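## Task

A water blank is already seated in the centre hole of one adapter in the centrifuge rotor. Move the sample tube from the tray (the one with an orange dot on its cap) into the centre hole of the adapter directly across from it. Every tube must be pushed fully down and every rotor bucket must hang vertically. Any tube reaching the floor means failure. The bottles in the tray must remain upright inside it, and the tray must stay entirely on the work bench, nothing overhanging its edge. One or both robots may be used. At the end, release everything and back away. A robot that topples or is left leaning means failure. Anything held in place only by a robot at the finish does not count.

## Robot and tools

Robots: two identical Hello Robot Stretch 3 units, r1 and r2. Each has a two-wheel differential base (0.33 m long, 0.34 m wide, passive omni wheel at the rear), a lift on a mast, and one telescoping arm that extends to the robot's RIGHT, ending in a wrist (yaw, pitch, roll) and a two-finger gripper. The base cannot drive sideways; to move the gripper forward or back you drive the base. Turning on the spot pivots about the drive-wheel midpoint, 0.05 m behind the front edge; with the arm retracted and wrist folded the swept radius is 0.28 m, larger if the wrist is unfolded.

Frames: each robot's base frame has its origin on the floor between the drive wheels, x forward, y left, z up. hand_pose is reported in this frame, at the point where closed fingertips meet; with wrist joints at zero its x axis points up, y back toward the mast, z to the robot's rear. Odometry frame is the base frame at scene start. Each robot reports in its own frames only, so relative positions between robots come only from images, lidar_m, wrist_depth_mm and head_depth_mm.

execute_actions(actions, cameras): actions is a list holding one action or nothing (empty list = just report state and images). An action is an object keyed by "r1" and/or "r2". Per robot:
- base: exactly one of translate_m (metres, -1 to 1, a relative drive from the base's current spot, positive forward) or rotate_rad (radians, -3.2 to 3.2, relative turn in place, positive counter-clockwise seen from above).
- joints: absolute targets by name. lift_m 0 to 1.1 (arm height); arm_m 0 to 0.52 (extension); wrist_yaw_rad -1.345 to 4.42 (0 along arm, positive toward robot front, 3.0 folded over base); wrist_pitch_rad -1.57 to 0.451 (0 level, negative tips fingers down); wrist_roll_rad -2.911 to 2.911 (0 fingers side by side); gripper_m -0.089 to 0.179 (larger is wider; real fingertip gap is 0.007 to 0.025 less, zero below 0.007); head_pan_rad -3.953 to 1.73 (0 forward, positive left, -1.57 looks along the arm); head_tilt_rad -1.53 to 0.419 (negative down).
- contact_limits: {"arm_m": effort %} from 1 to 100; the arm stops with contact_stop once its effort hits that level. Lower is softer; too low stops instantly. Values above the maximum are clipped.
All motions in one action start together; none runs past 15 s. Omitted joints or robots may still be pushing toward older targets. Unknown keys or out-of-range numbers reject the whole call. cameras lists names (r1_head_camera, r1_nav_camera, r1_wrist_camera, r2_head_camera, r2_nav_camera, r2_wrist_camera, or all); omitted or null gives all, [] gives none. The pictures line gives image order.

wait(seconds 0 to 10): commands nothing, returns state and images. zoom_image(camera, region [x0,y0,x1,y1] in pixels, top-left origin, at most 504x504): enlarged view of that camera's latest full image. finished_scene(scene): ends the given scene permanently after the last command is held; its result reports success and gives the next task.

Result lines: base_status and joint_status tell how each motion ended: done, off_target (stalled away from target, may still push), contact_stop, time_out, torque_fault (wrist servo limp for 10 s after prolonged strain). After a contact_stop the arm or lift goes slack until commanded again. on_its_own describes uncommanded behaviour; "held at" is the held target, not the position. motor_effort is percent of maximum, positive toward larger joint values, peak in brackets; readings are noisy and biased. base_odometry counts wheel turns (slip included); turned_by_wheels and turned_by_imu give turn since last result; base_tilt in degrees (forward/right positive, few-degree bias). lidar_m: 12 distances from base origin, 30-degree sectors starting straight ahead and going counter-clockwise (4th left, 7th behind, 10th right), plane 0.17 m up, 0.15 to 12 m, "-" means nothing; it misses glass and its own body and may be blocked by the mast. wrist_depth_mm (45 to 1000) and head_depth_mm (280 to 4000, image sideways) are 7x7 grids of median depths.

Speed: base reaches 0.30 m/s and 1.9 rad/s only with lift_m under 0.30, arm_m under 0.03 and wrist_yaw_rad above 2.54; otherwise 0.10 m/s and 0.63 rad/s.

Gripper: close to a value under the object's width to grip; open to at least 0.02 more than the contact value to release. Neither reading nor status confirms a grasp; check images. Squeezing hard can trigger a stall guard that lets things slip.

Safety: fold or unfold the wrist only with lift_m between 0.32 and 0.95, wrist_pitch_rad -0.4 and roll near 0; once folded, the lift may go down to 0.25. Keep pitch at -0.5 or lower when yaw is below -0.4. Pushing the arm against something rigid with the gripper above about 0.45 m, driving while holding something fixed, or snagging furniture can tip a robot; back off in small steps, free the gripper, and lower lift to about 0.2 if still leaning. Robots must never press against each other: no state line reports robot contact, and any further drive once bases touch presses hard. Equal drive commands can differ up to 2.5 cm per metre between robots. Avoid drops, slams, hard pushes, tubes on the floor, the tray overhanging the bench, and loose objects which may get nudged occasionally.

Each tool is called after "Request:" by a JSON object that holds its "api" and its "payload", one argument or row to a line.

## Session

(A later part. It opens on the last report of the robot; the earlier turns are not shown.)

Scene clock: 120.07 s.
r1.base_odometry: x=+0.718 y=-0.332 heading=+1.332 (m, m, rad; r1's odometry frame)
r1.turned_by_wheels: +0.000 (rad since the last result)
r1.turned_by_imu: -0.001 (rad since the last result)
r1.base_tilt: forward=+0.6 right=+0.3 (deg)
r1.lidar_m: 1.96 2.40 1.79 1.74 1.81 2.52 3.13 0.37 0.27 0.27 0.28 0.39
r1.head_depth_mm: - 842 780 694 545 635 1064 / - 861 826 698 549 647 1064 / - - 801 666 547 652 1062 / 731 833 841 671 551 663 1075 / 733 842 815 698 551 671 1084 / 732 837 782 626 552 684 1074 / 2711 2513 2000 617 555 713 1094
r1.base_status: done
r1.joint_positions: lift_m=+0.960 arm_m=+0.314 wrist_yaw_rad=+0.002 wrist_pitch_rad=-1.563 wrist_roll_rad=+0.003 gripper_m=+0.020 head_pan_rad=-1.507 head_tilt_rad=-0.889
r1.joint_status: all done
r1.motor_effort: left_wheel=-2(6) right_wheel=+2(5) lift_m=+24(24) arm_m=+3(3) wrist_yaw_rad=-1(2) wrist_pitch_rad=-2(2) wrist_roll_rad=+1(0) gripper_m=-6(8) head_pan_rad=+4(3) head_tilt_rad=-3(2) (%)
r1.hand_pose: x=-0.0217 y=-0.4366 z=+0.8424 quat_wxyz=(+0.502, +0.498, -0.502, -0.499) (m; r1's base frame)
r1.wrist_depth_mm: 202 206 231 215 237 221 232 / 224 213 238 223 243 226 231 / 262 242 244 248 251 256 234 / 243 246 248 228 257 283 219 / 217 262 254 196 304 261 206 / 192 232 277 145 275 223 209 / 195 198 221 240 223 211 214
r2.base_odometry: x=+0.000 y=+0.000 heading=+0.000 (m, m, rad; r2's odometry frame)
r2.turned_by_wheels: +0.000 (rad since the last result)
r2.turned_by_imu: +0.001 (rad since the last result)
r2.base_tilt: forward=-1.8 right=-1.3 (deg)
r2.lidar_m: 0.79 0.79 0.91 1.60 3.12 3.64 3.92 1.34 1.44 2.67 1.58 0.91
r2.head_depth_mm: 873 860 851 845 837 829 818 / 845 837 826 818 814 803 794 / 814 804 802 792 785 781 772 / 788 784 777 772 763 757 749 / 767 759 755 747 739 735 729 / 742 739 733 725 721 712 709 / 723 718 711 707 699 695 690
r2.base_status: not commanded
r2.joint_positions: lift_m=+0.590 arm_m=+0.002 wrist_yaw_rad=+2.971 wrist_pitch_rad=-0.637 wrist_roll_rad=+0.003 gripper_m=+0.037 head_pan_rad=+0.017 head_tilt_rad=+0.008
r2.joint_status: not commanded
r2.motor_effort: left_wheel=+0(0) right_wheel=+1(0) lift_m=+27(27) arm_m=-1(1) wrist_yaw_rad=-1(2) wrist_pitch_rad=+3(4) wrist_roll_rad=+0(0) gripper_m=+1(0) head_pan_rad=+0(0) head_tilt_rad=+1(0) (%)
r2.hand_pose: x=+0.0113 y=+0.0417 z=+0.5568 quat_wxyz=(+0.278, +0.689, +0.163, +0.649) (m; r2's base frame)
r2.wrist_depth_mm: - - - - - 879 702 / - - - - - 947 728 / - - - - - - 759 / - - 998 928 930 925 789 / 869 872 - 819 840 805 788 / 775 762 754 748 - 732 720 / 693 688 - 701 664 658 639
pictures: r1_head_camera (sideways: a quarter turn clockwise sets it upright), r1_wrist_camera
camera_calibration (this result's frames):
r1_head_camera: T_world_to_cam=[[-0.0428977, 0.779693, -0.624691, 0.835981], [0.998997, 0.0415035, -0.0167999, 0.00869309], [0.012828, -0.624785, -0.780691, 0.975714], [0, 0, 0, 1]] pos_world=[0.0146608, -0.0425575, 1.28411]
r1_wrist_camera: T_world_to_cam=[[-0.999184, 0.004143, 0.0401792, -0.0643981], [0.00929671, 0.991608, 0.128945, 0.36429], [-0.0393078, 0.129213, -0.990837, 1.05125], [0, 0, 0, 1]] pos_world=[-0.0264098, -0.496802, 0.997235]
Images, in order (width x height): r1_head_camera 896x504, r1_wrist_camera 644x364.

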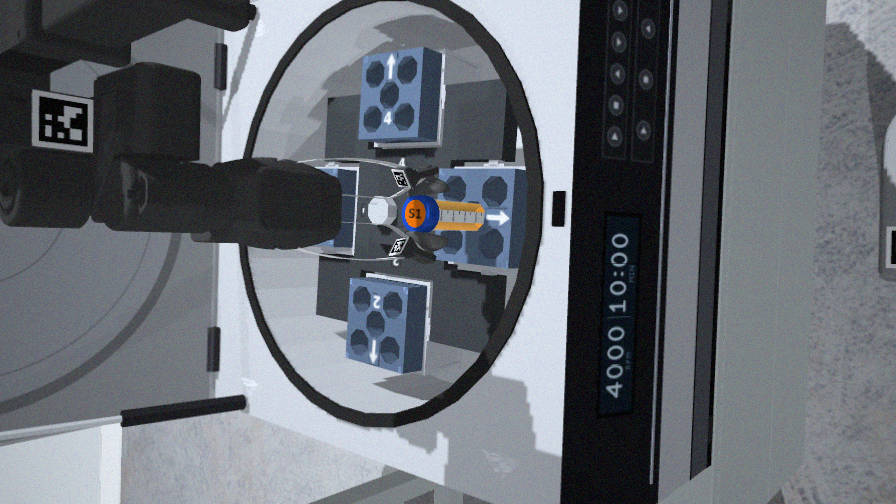

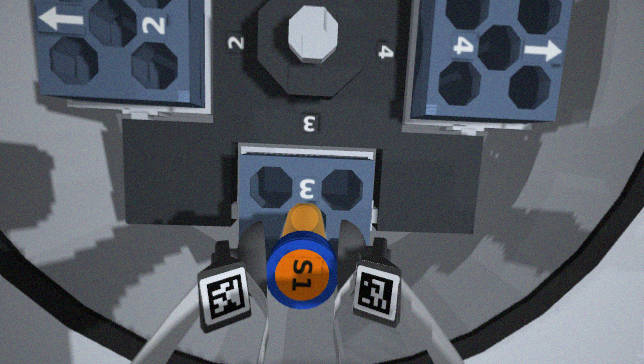

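Request:
{"api": "execute_actions", "payload": {
  "actions": [
    {"r1":{"joints":{"lift_m":0.915}}}
  ],
  "cameras": ["r1_head_camera"]
}}

Request:
{"api": "execute_actions", "payload": {
  "actions": [
    {"r1":{"joints":{"gripper_m":0.065}}}
  ],
  "cameras": ["r1_head_camera","r1_wrist_camera"]
}}

Scene clock: 124.47 s.
r1.base_odometry: x=+0.718 y=-0.332 heading=+1.332 (m, m, rad; r1's odometry frame)
r1.turned_by_wheels: +0.000 (rad since the last result)
r1.turned_by_imu: -0.001 (rad since the last result)
r1.base_tilt: forward=+0.6 right=+0.2 (deg)
r1.lidar_m: 1.97 2.41 1.79 1.74 1.82 2.53 3.13 0.37 0.27 0.27 0.28 0.39
r1.head_depth_mm: 710 - 786 711 544 637 1064 / 694 - 825 699 548 648 1067 / 708 - 840 699 547 653 1058 / 726 835 848 709 552 663 1079 / 733 842 817 698 551 672 1073 / 729 841 780 627 553 680 1082 / 2759 2507 2016 617 555 711 1096
r1.base_status: not commanded
r1.joint_positions: lift_m=+0.915 arm_m=+0.314 wrist_yaw_rad=+0.002 wrist_pitch_rad=-1.563 wrist_roll_rad=+0.003 gripper_m=+0.020 head_pan_rad=-1.507 head_tilt_rad=-0.889
r1.joint_status: all done
r1.motor_effort: left_wheel=-2(2) right_wheel=+3(3) lift_m=+25(26) arm_m=+3(3) wrist_yaw_rad=-2(1) wrist_pitch_rad=-2(2) wrist_roll_rad=+0(0) gripper_m=-6(6) head_pan_rad=+3(3) head_tilt_rad=-4(4) (%)
r1.hand_pose: x=-0.0217 y=-0.4366 z=+0.7974 quat_wxyz=(+0.502, +0.498, -0.502, -0.499) (m; r1's base frame)
r1.wrist_depth_mm: 164 172 191 175 197 174 177 / 166 175 196 179 200 179 190 / 254 198 198 203 207 210 219 / 231 201 203 181 212 214 219 / 212 206 205 182 217 227 199 / 191 232 196 145 277 223 178 / 168 191 219 230 224 190 163
r2.base_odometry: x=+0.000 y=+0.000 heading=+0.000 (m, m, rad; r2's odometry frame)
r2.turned_by_wheels: +0.000 (rad since the last result)
r2.turned_by_imu: +0.001 (rad since the last result)
r2.base_tilt: forward=-1.7 right=-1.3 (deg)
r2.lidar_m: 0.79 0.79 0.91 1.60 3.13 3.65 3.92 1.34 1.44 2.67 1.58 0.91
r2.head_depth_mm: 871 858 852 845 836 831 824 / 839 835 826 818 811 802 795 / 817 805 802 794 789 778 775 / 792 784 779 772 762 759 750 / 772 760 754 748 743 735 729 / 744 741 731 729 722 714 708 / 722 717 713 706 700 698 692
r2.base_status: not commanded
r2.joint_positions: lift_m=+0.590 arm_m=+0.002 wrist_yaw_rad=+2.971 wrist_pitch_rad=-0.637 wrist_roll_rad=+0.003 gripper_m=+0.037 head_pan_rad=+0.017 head_tilt_rad=+0.008
r2.joint_status: not commanded
r2.motor_effort: left_wheel=+0(0) right_wheel=+0(1) lift_m=+27(26) arm_m=-1(1) wrist_yaw_rad=+1(0) wrist_pitch_rad=+3(3) wrist_roll_rad=+0(0) gripper_m=+0(0) head_pan_rad=+0(1) head_tilt_rad=+2(1) (%)
r2.hand_pose: x=+0.0113 y=+0.0417 z=+0.5568 quat_wxyz=(+0.278, +0.689, +0.163, +0.649) (m; r2's base frame)
r2.wrist_depth_mm: - - - - - 883 702 / - - - - - 942 730 / - - - - - - 778 / - - 953 969 920 905 796 / 895 856 - 809 843 800 776 / 782 759 751 724 - 714 712 / 683 691 - 706 650 650 645
pictures: r1_head_camera (sideways: a quarter turn clockwise sets it upright)
camera_calibration (this result's frames):
r1_head_camera: T_world_to_cam=[[-0.0428977, 0.779693, -0.624691, 0.835981], [0.998997, 0.0415035, -0.0167999, 0.00869308], [0.012828, -0.624785, -0.780691, 0.975714], [0, 0, 0, 1]] pos_world=[0.0146608, -0.0425575, 1.28411]
Images, in order (width x height): r1_head_camera 896x504.

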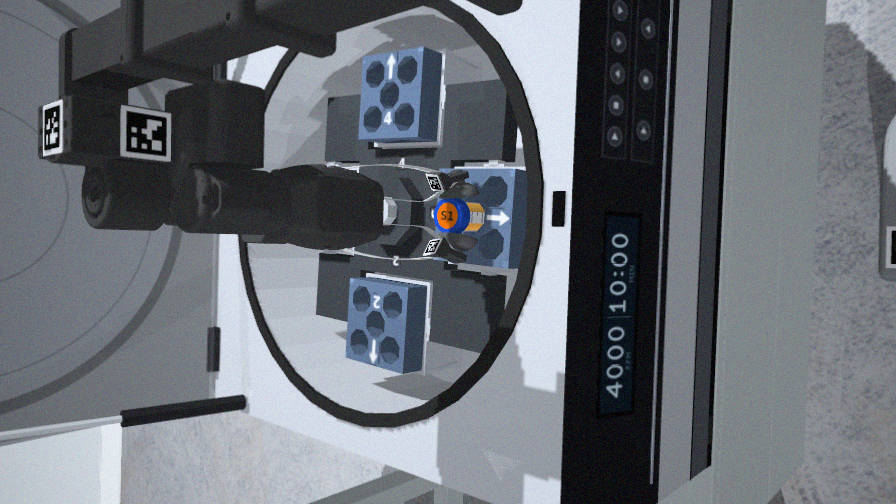

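Scene clock: 125.40 s.
r1.base_odometry: x=+0.718 y=-0.332 heading=+1.332 (m, m, rad; r1's odometry frame)
r1.turned_by_wheels: +0.000 (rad since the last result)
r1.turned_by_imu: +0.000 (rad since the last result)
r1.base_tilt: forward=+0.5 right=+0.3 (deg)
r1.lidar_m: 1.97 2.40 1.79 1.74 1.81 2.54 3.12 0.37 0.27 0.27 0.28 0.39
r1.head_depth_mm: 704 - 789 711 545 634 1059 / 695 - 820 698 549 647 1063 / 703 - 846 691 546 653 1065 / 727 834 843 681 552 665 1082 / 736 839 818 700 550 672 1081 / 729 834 781 628 551 682 1079 / 2741 2521 1997 617 555 715 1091
r1.base_status: not commanded
r1.joint_positions: lift_m=+0.915 arm_m=+0.314 wrist_yaw_rad=+0.002 wrist_pitch_rad=-1.563 wrist_roll_rad=+0.003 gripper_m=+0.065 head_pan_rad=-1.507 head_tilt_rad=-0.889
r1.joint_status: all done
r1.motor_effort: left_wheel=-1(2) right_wheel=+3(3) lift_m=+25(24) arm_m=+4(3) wrist_yaw_rad=-2(2) wrist_pitch_rad=-2(2) wrist_roll_rad=+0(0) gripper_m=+0(80) head_pan_rad=+3(3) head_tilt_rad=-3(3) (%)
r1.hand_pose: x=-0.0217 y=-0.4366 z=+0.7974 quat_wxyz=(+0.502, +0.498, -0.502, -0.499) (m; r1's base frame)
r1.wrist_depth_mm: 163 172 191 175 197 174 178 / 165 175 197 179 201 179 191 / 254 198 199 204 207 211 218 / 231 202 203 181 210 216 219 / 212 206 186 182 216 226 198 / 191 228 215 188 269 223 179 / 169 192 217 228 217 187 163
r2.base_odometry: x=+0.000 y=+0.000 heading=+0.000 (m, m, rad; r2's odometry frame)
r2.turned_by_wheels: +0.000 (rad since the last result)
r2.turned_by_imu: +0.000 (rad since the last result)
r2.base_tilt: forward=-1.7 right=-1.4 (deg)
r2.lidar_m: 0.79 0.79 0.92 1.60 3.12 3.63 3.92 1.33 1.45 2.67 1.57 0.91
r2.head_depth_mm: 870 861 853 845 840 828 823 / 840 832 825 819 812 805 797 / 817 808 800 794 787 780 771 / 791 784 777 772 764 757 751 / 766 761 755 748 742 734 727 / 746 739 732 726 720 716 709 / 723 715 711 708 702 695 687
r2.base_status: not commanded
r2.joint_positions: lift_m=+0.590 arm_m=+0.002 wrist_yaw_rad=+2.971 wrist_pitch_rad=-0.637 wrist_roll_rad=+0.003 gripper_m=+0.037 head_pan_rad=+0.017 head_tilt_rad=+0.008
r2.joint_status: not commanded
r2.motor_effort: left_wheel=+0(0) right_wheel=+1(0) lift_m=+27(27) arm_m=+0(1) wrist_yaw_rad=-1(0) wrist_pitch_rad=+4(3) wrist_roll_rad=+0(0) gripper_m=+0(1) head_pan_rad=+1(1) head_tilt_rad=+2(1) (%)
r2.hand_pose: x=+0.0113 y=+0.0417 z=+0.5568 quat_wxyz=(+0.278, +0.689, +0.163, +0.649) (m; r2's base frame)
r2.wrist_depth_mm: - - - - - 883 701 / - - - - - 940 726 / - - - - - - 766 / - - 944 959 937 910 795 / 874 853 - 838 838 808 779 / 783 758 752 755 - 721 708 / 688 703 - 702 670 658 649
pictures: r1_head_camera (sideways: a quarter turn clockwise sets it upright), r1_wrist_camera
camera_calibration (this result's frames):
r1_head_camera: T_world_to_cam=[[-0.0428976, 0.779693, -0.624691, 0.835981], [0.998997, 0.0415033, -0.0167999, 0.00869308], [0.012828, -0.624785, -0.780691, 0.975714], [0, 0, 0, 1]] pos_world=[0.0146608, -0.0425575, 1.28411]
r1_wrist_camera: T_world_to_cam=[[-0.999184, 0.00414214, 0.0401792, -0.0625909], [0.00929584, 0.991608, 0.128944, 0.370094], [-0.0393079, 0.129213, -0.990838, 1.00668], [0, 0, 0, 1]] pos_world=[-0.0264098, -0.496804, 0.952246]
Images, in order (width x height): r1_head_camera 896x504, r1_wrist_camera 644x364.

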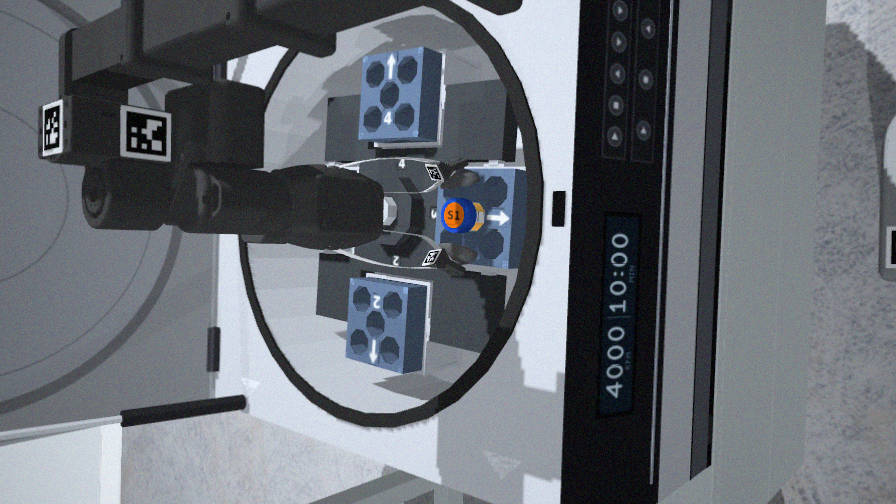

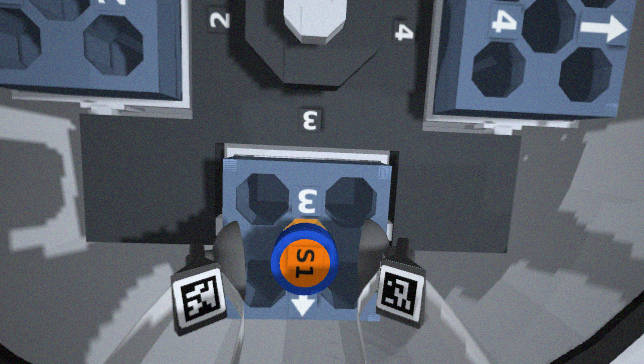

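Dropped about 1 cm. Raise and compare with the blank.

Request:
{"api": "execute_actions", "payload": {
  "actions": [
    {"r1":{"joints":{"lift_m":1.05,"arm_m":0.314}}}
  ],
  "cameras": []
}}

Request:
{"api": "execute_actions", "payload": {
  "actions": [
    {"r1":{"joints":{"arm_m":0.0},"base":{"translate_m":0.25}}}
  ],
  "cameras": ["r1_head_camera","r1_nav_camera"]
}}

Scene clock: 130.83 s.
r1.base_odometry: x=+0.718 y=-0.332 heading=+1.332 (m, m, rad; r1's odometry frame)
r1.turned_by_wheels: +0.000 (rad since the last result)
r1.turned_by_imu: -0.001 (rad since the last result)
r1.base_tilt: forward=+0.6 right=+0.2 (deg)
r1.lidar_m: 1.96 2.41 1.79 1.73 1.81 2.53 3.13 0.37 0.27 0.27 0.28 0.39
r1.head_depth_mm: 736 820 779 699 545 636 1063 / 741 840 818 698 548 645 1062 / - - 800 699 547 653 1057 / 729 836 838 696 552 663 1082 / 733 841 816 698 550 671 1074 / 727 838 779 627 553 682 1075 / 2736 2506 2004 617 555 714 1091
r1.base_status: not commanded
r1.joint_positions: lift_m=+1.050 arm_m=+0.314 wrist_yaw_rad=+0.002 wrist_pitch_rad=-1.563 wrist_roll_rad=+0.003 gripper_m=+0.065 head_pan_rad=-1.507 head_tilt_rad=-0.889
r1.joint_status: all done
r1.motor_effort: left_wheel=-2(2) right_wheel=+2(3) lift_m=+31(32) arm_m=+3(3) wrist_yaw_rad=-1(2) wrist_pitch_rad=-3(2) wrist_roll_rad=+0(0) gripper_m=+1(0) head_pan_rad=+2(3) head_tilt_rad=-4(2) (%)
r1.hand_pose: x=-0.0217 y=-0.4366 z=+0.9321 quat_wxyz=(+0.502, +0.498, -0.502, -0.499) (m; r1's base frame)
r1.wrist_depth_mm: 272 293 315 319 324 319 277 / 273 306 324 308 328 318 283 / 266 344 331 337 341 327 288 / 269 331 340 321 350 308 - / 275 284 398 331 370 298 - / 282 281 314 328 299 305 - / 290 292 - 303 - - -
r2.base_odometry: x=+0.000 y=+0.000 heading=+0.000 (m, m, rad; r2's odometry frame)
r2.turned_by_wheels: +0.000 (rad since the last result)
r2.turned_by_imu: +0.001 (rad since the last result)
r2.base_tilt: forward=-1.6 right=-1.4 (deg)
r2.lidar_m: 0.79 0.79 0.91 1.60 3.13 3.63 3.92 1.33 1.44 2.66 1.57 0.91
r2.head_depth_mm: 869 864 853 844 839 826 823 / 840 836 826 819 807 804 796 / 814 807 799 795 784 778 771 / 789 782 776 772 763 756 750 / 767 761 756 746 743 736 731 / 745 738 733 728 720 716 710 / 727 718 711 707 700 698 693
r2.base_status: not commanded
r2.joint_positions: lift_m=+0.590 arm_m=+0.002 wrist_yaw_rad=+2.971 wrist_pitch_rad=-0.637 wrist_roll_rad=+0.003 gripper_m=+0.037 head_pan_rad=+0.017 head_tilt_rad=+0.008
r2.joint_status: not commanded
r2.motor_effort: left_wheel=+0(0) right_wheel=-1(1) lift_m=+26(26) arm_m=-1(0) wrist_yaw_rad=+1(0) wrist_pitch_rad=+4(4) wrist_roll_rad=+0(0) gripper_m=+0(1) head_pan_rad=+1(0) head_tilt_rad=+2(1) (%)
r2.hand_pose: x=+0.0113 y=+0.0417 z=+0.5568 quat_wxyz=(+0.278, +0.689, +0.163, +0.649) (m; r2's base frame)
r2.wrist_depth_mm: - - - - - 884 687 / - - - - - 957 735 / - - - - - - 766 / - - 945 942 911 916 790 / 874 863 - 841 821 802 769 / 756 768 768 749 - 726 699 / 704 676 - 684 670 642 640
pictures: none
No camera images: the call's "cameras" was empty. Leave "cameras" out to get every camera's image.

Scene clock: 134.47 s.
r1.base_odometry: x=+0.777 y=-0.089 heading=+1.332 (m, m, rad; r1's odometry frame)
r1.turned_by_wheels: +0.000 (rad since the last result)
r1.turned_by_imu: +0.000 (rad since the last result)
r1.base_tilt: forward=+0.5 right=+0.3 (deg)
r1.lidar_m: 1.72 2.39 1.78 1.73 1.81 2.52 3.38 0.38 0.28 0.27 0.28 1.39
r1.head_depth_mm: - - - - - 615 1071 / - - - - - - 1083 / 734 - - - - - 1097 / 2716 2545 1114 956 830 725 1094 / 2750 2538 2015 1552 870 754 1097 / 2713 2282 1115 1580 1425 1243 1102 / 2765 1017 811 693 1351 849 1115
r1.base_status: done
r1.joint_positions: lift_m=+1.050 arm_m=+0.000 wrist_yaw_rad=+0.002 wrist_pitch_rad=-1.563 wrist_roll_rad=+0.003 gripper_m=+0.065 head_pan_rad=-1.507 head_tilt_rad=-0.889
r1.joint_status: all done
r1.motor_effort: left_wheel=-2(4) right_wheel=+3(9) lift_m=+31(32) arm_m=-3(4) wrist_yaw_rad=-1(2) wrist_pitch_rad=-2(2) wrist_roll_rad=+0(0) gripper_m=+0(0) head_pan_rad=+3(3) head_tilt_rad=-4(4) (%)
r1.hand_pose: x=-0.0217 y=-0.1231 z=+0.9321 quat_wxyz=(+0.502, +0.498, -0.502, -0.499) (m; r1's base frame)
r1.wrist_depth_mm: 342 994 507 307 309 310 312 / - 716 649 443 441 436 440 / - - - - - - - / - - - - - - - / - - - - - - - / - - - - - - - / - - - - - - -
r2.base_odometry: x=+0.000 y=+0.000 heading=+0.000 (m, m, rad; r2's odometry frame)
r2.turned_by_wheels: +0.000 (rad since the last result)
r2.turned_by_imu: +0.001 (rad since the last result)
r2.base_tilt: forward=-1.7 right=-1.3 (deg)
r2.lidar_m: 0.79 0.79 0.92 1.60 3.11 3.63 3.92 1.33 1.44 2.68 1.57 0.91
r2.head_depth_mm: 871 863 854 846 835 829 822 / 841 837 828 820 810 805 796 / 816 806 802 792 786 779 772 / 794 785 776 769 761 759 748 / 766 761 756 747 745 735 728 / 746 736 732 727 722 717 709 / 724 719 713 707 702 694 690
r2.base_status: not commanded
r2.joint_positions: lift_m=+0.590 arm_m=+0.002 wrist_yaw_rad=+2.971 wrist_pitch_rad=-0.637 wrist_roll_rad=+0.003 gripper_m=+0.037 head_pan_rad=+0.017 head_tilt_rad=+0.008
r2.joint_status: not commanded
r2.motor_effort: left_wheel=+0(0) right_wheel=+0(0) lift_m=+26(27) arm_m=-1(1) wrist_yaw_rad=+1(0) wrist_pitch_rad=+3(4) wrist_roll_rad=+0(0) gripper_m=+0(0) head_pan_rad=+1(1) head_tilt_rad=+2(2) (%)
r2.hand_pose: x=+0.0113 y=+0.0417 z=+0.5568 quat_wxyz=(+0.278, +0.689, +0.163, +0.649) (m; r2's base frame)
r2.wrist_depth_mm: - - - - - 881 694 / - - - - - 975 745 / - - - - - - 765 / - - 966 940 938 901 804 / 886 894 - 836 837 798 774 / 779 757 758 733 - 716 722 / 709 696 - 703 650 650 648
pictures: r1_head_camera (sideways: a quarter turn clockwise sets it upright), r1_nav_camera (sideways: a quarter turn counterclockwise sets it upright)
camera_calibration (this result's frames):
r1_head_camera: T_world_to_cam=[[-0.0430138, 0.779701, -0.624673, 0.835958], [0.998991, 0.0416514, -0.0168004, 0.00869379], [0.0129192, -0.624765, -0.780706, 0.975732], [0, 0, 0, 1]] pos_world=[0.0146671, -0.0425558, 1.28411]
r1_nav_camera: T_world_to_cam=[[0.07189, -0.771137, 0.632598, -0.779422], [-0.996025, -0.0889452, 0.00476658, 0.0545341], [0.0525909, -0.630426, -0.774466, 0.962561], [0, 0, 0, 1]] pos_world=[0.059728, 0.0106338, 1.23827]
Images, in order (width x height): r1_head_camera 896x504, r1_nav_camera 672x504.

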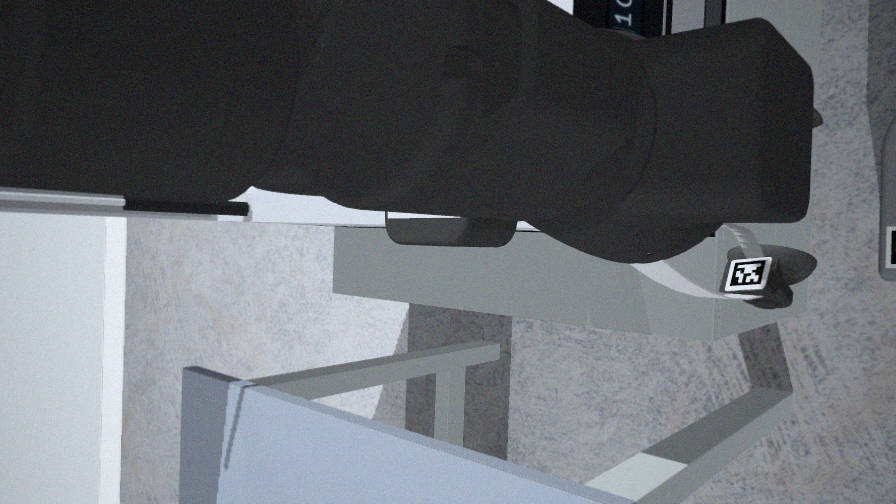

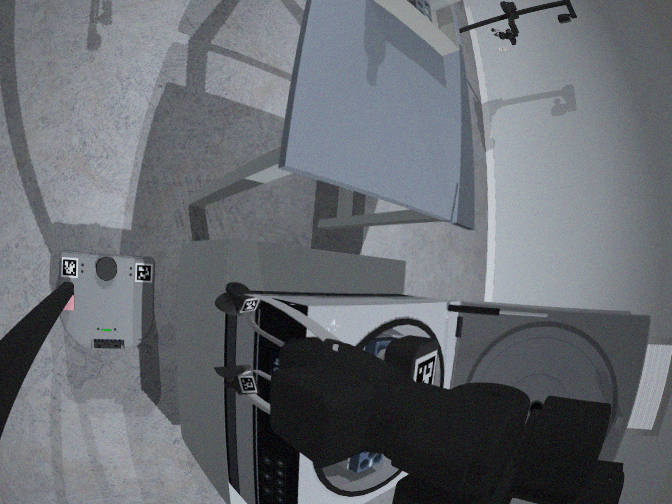

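Request:
{"api": "execute_actions", "payload": {
  "actions": [
    {"r1":{"joints":{"lift_m":0.72,"head_pan_rad":-1.95,"head_tilt_rad":-0.75}}}
  ],
  "cameras": ["r1_head_camera"]
}}

Scene clock: 140.50 s.
r1.base_odometry: x=+0.777 y=-0.089 heading=+1.332 (m, m, rad; r1's odometry frame)
r1.turned_by_wheels: +0.000 (rad since the last result)
r1.turned_by_imu: -0.001 (rad since the last result)
r1.base_tilt: forward=+0.6 right=+0.3 (deg)
r1.lidar_m: 1.72 2.39 1.79 1.73 1.81 2.52 3.39 0.38 0.28 0.27 0.28 1.39
r1.head_depth_mm: 3220 3422 2430 758 618 750 1119 / 3003 3096 916 788 598 656 - / 799 914 954 790 585 589 - / 762 870 945 779 584 562 - / 733 834 915 779 584 536 578 / 706 798 877 762 600 713 662 / 678 763 849 1031 897 778 687
r1.base_status: not commanded
r1.joint_positions: lift_m=+0.720 arm_m=+0.000 wrist_yaw_rad=+0.002 wrist_pitch_rad=-1.563 wrist_roll_rad=+0.003 gripper_m=+0.065 head_pan_rad=-1.943 head_tilt_rad=-0.755
r1.joint_status: all done
r1.motor_effort: left_wheel=-2(2) right_wheel=+2(2) lift_m=+24(31) arm_m=-3(3) wrist_yaw_rad=-1(1) wrist_pitch_rad=-2(2) wrist_roll_rad=+0(0) gripper_m=+0(1) head_pan_rad=-3(30) head_tilt_rad=+2(10) (%)
r1.hand_pose: x=-0.0217 y=-0.1231 z=+0.6024 quat_wxyz=(+0.502, +0.498, -0.502, -0.499) (m; r1's base frame)
r1.wrist_depth_mm: 379 258 235 231 231 233 232 / 717 721 439 429 432 423 419 / 718 720 730 753 774 782 781 / 745 732 754 - 776 786 799 / 734 753 758 - 809 786 826 / 776 781 771 - 826 823 834 / 793 791 815 811 852 827 878
r2.base_odometry: x=+0.000 y=+0.000 heading=+0.000 (m, m, rad; r2's odometry frame)
r2.turned_by_wheels: +0.000 (rad since the last result)
r2.turned_by_imu: +0.001 (rad since the last result)
r2.base_tilt: forward=-1.8 right=-1.4 (deg)
r2.lidar_m: 0.79 0.79 0.92 1.60 3.13 3.65 3.91 1.33 1.45 2.67 1.57 0.91
r2.head_depth_mm: 869 864 854 843 840 834 824 / 845 834 825 818 809 801 797 / 817 803 801 792 785 778 772 / 789 781 775 768 761 756 754 / 766 760 755 749 740 737 729 / 744 739 732 726 722 716 708 / 724 721 712 706 703 696 692
r2.base_status: not commanded
r2.joint_positions: lift_m=+0.590 arm_m=+0.002 wrist_yaw_rad=+2.971 wrist_pitch_rad=-0.637 wrist_roll_rad=+0.003 gripper_m=+0.037 head_pan_rad=+0.017 head_tilt_rad=+0.008
r2.joint_status: not commanded
r2.motor_effort: left_wheel=+0(0) right_wheel=+1(0) lift_m=+26(27) arm_m=-1(1) wrist_yaw_rad=+0(1) wrist_pitch_rad=+4(3) wrist_roll_rad=+0(0) gripper_m=+0(0) head_pan_rad=+1(1) head_tilt_rad=+2(3) (%)
r2.hand_pose: x=+0.0113 y=+0.0417 z=+0.5568 quat_wxyz=(+0.278, +0.689, +0.163, +0.649) (m; r2's base frame)
r2.wrist_depth_mm: - - - - - 877 703 / - - - - - 935 737 / - - - - - - 766 / - - 963 973 922 902 800 / 867 853 - 837 840 796 768 / 776 757 751 725 - 723 701 / 710 701 - 687 666 645 658
pictures: r1_head_camera (sideways: a quarter turn clockwise sets it upright)
camera_calibration (this result's frames):
r1_head_camera: T_world_to_cam=[[0.257336, 0.640342, -0.723699, 0.963165], [0.922356, -0.3861, -0.0136526, 0.00506574], [-0.288163, -0.663995, -0.689981, 0.859583], [0, 0, 0, 1]] pos_world=[-0.00482999, -0.04404, 1.29021]
Images, in order (width x height): r1_head_camera 896x504.

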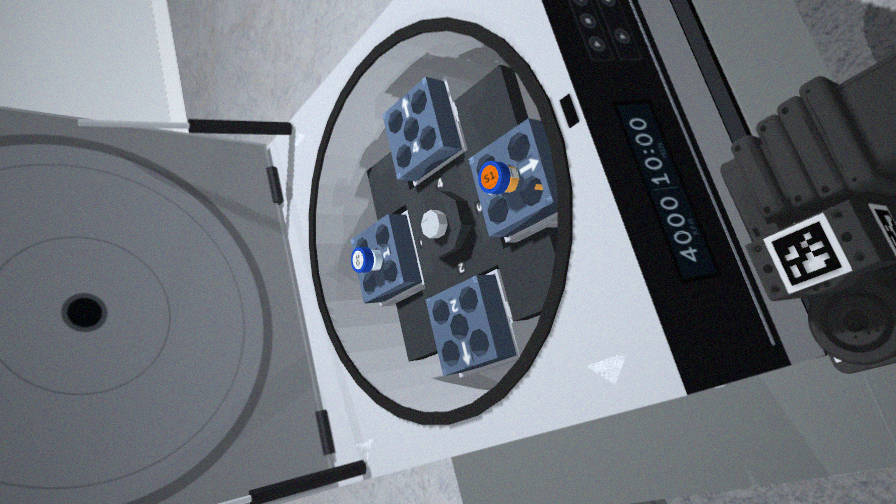

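Looks matched.

Request:
{"api": "finished_scene", "payload": {
  "scene": 1
}}

The scene is finished: the task was done.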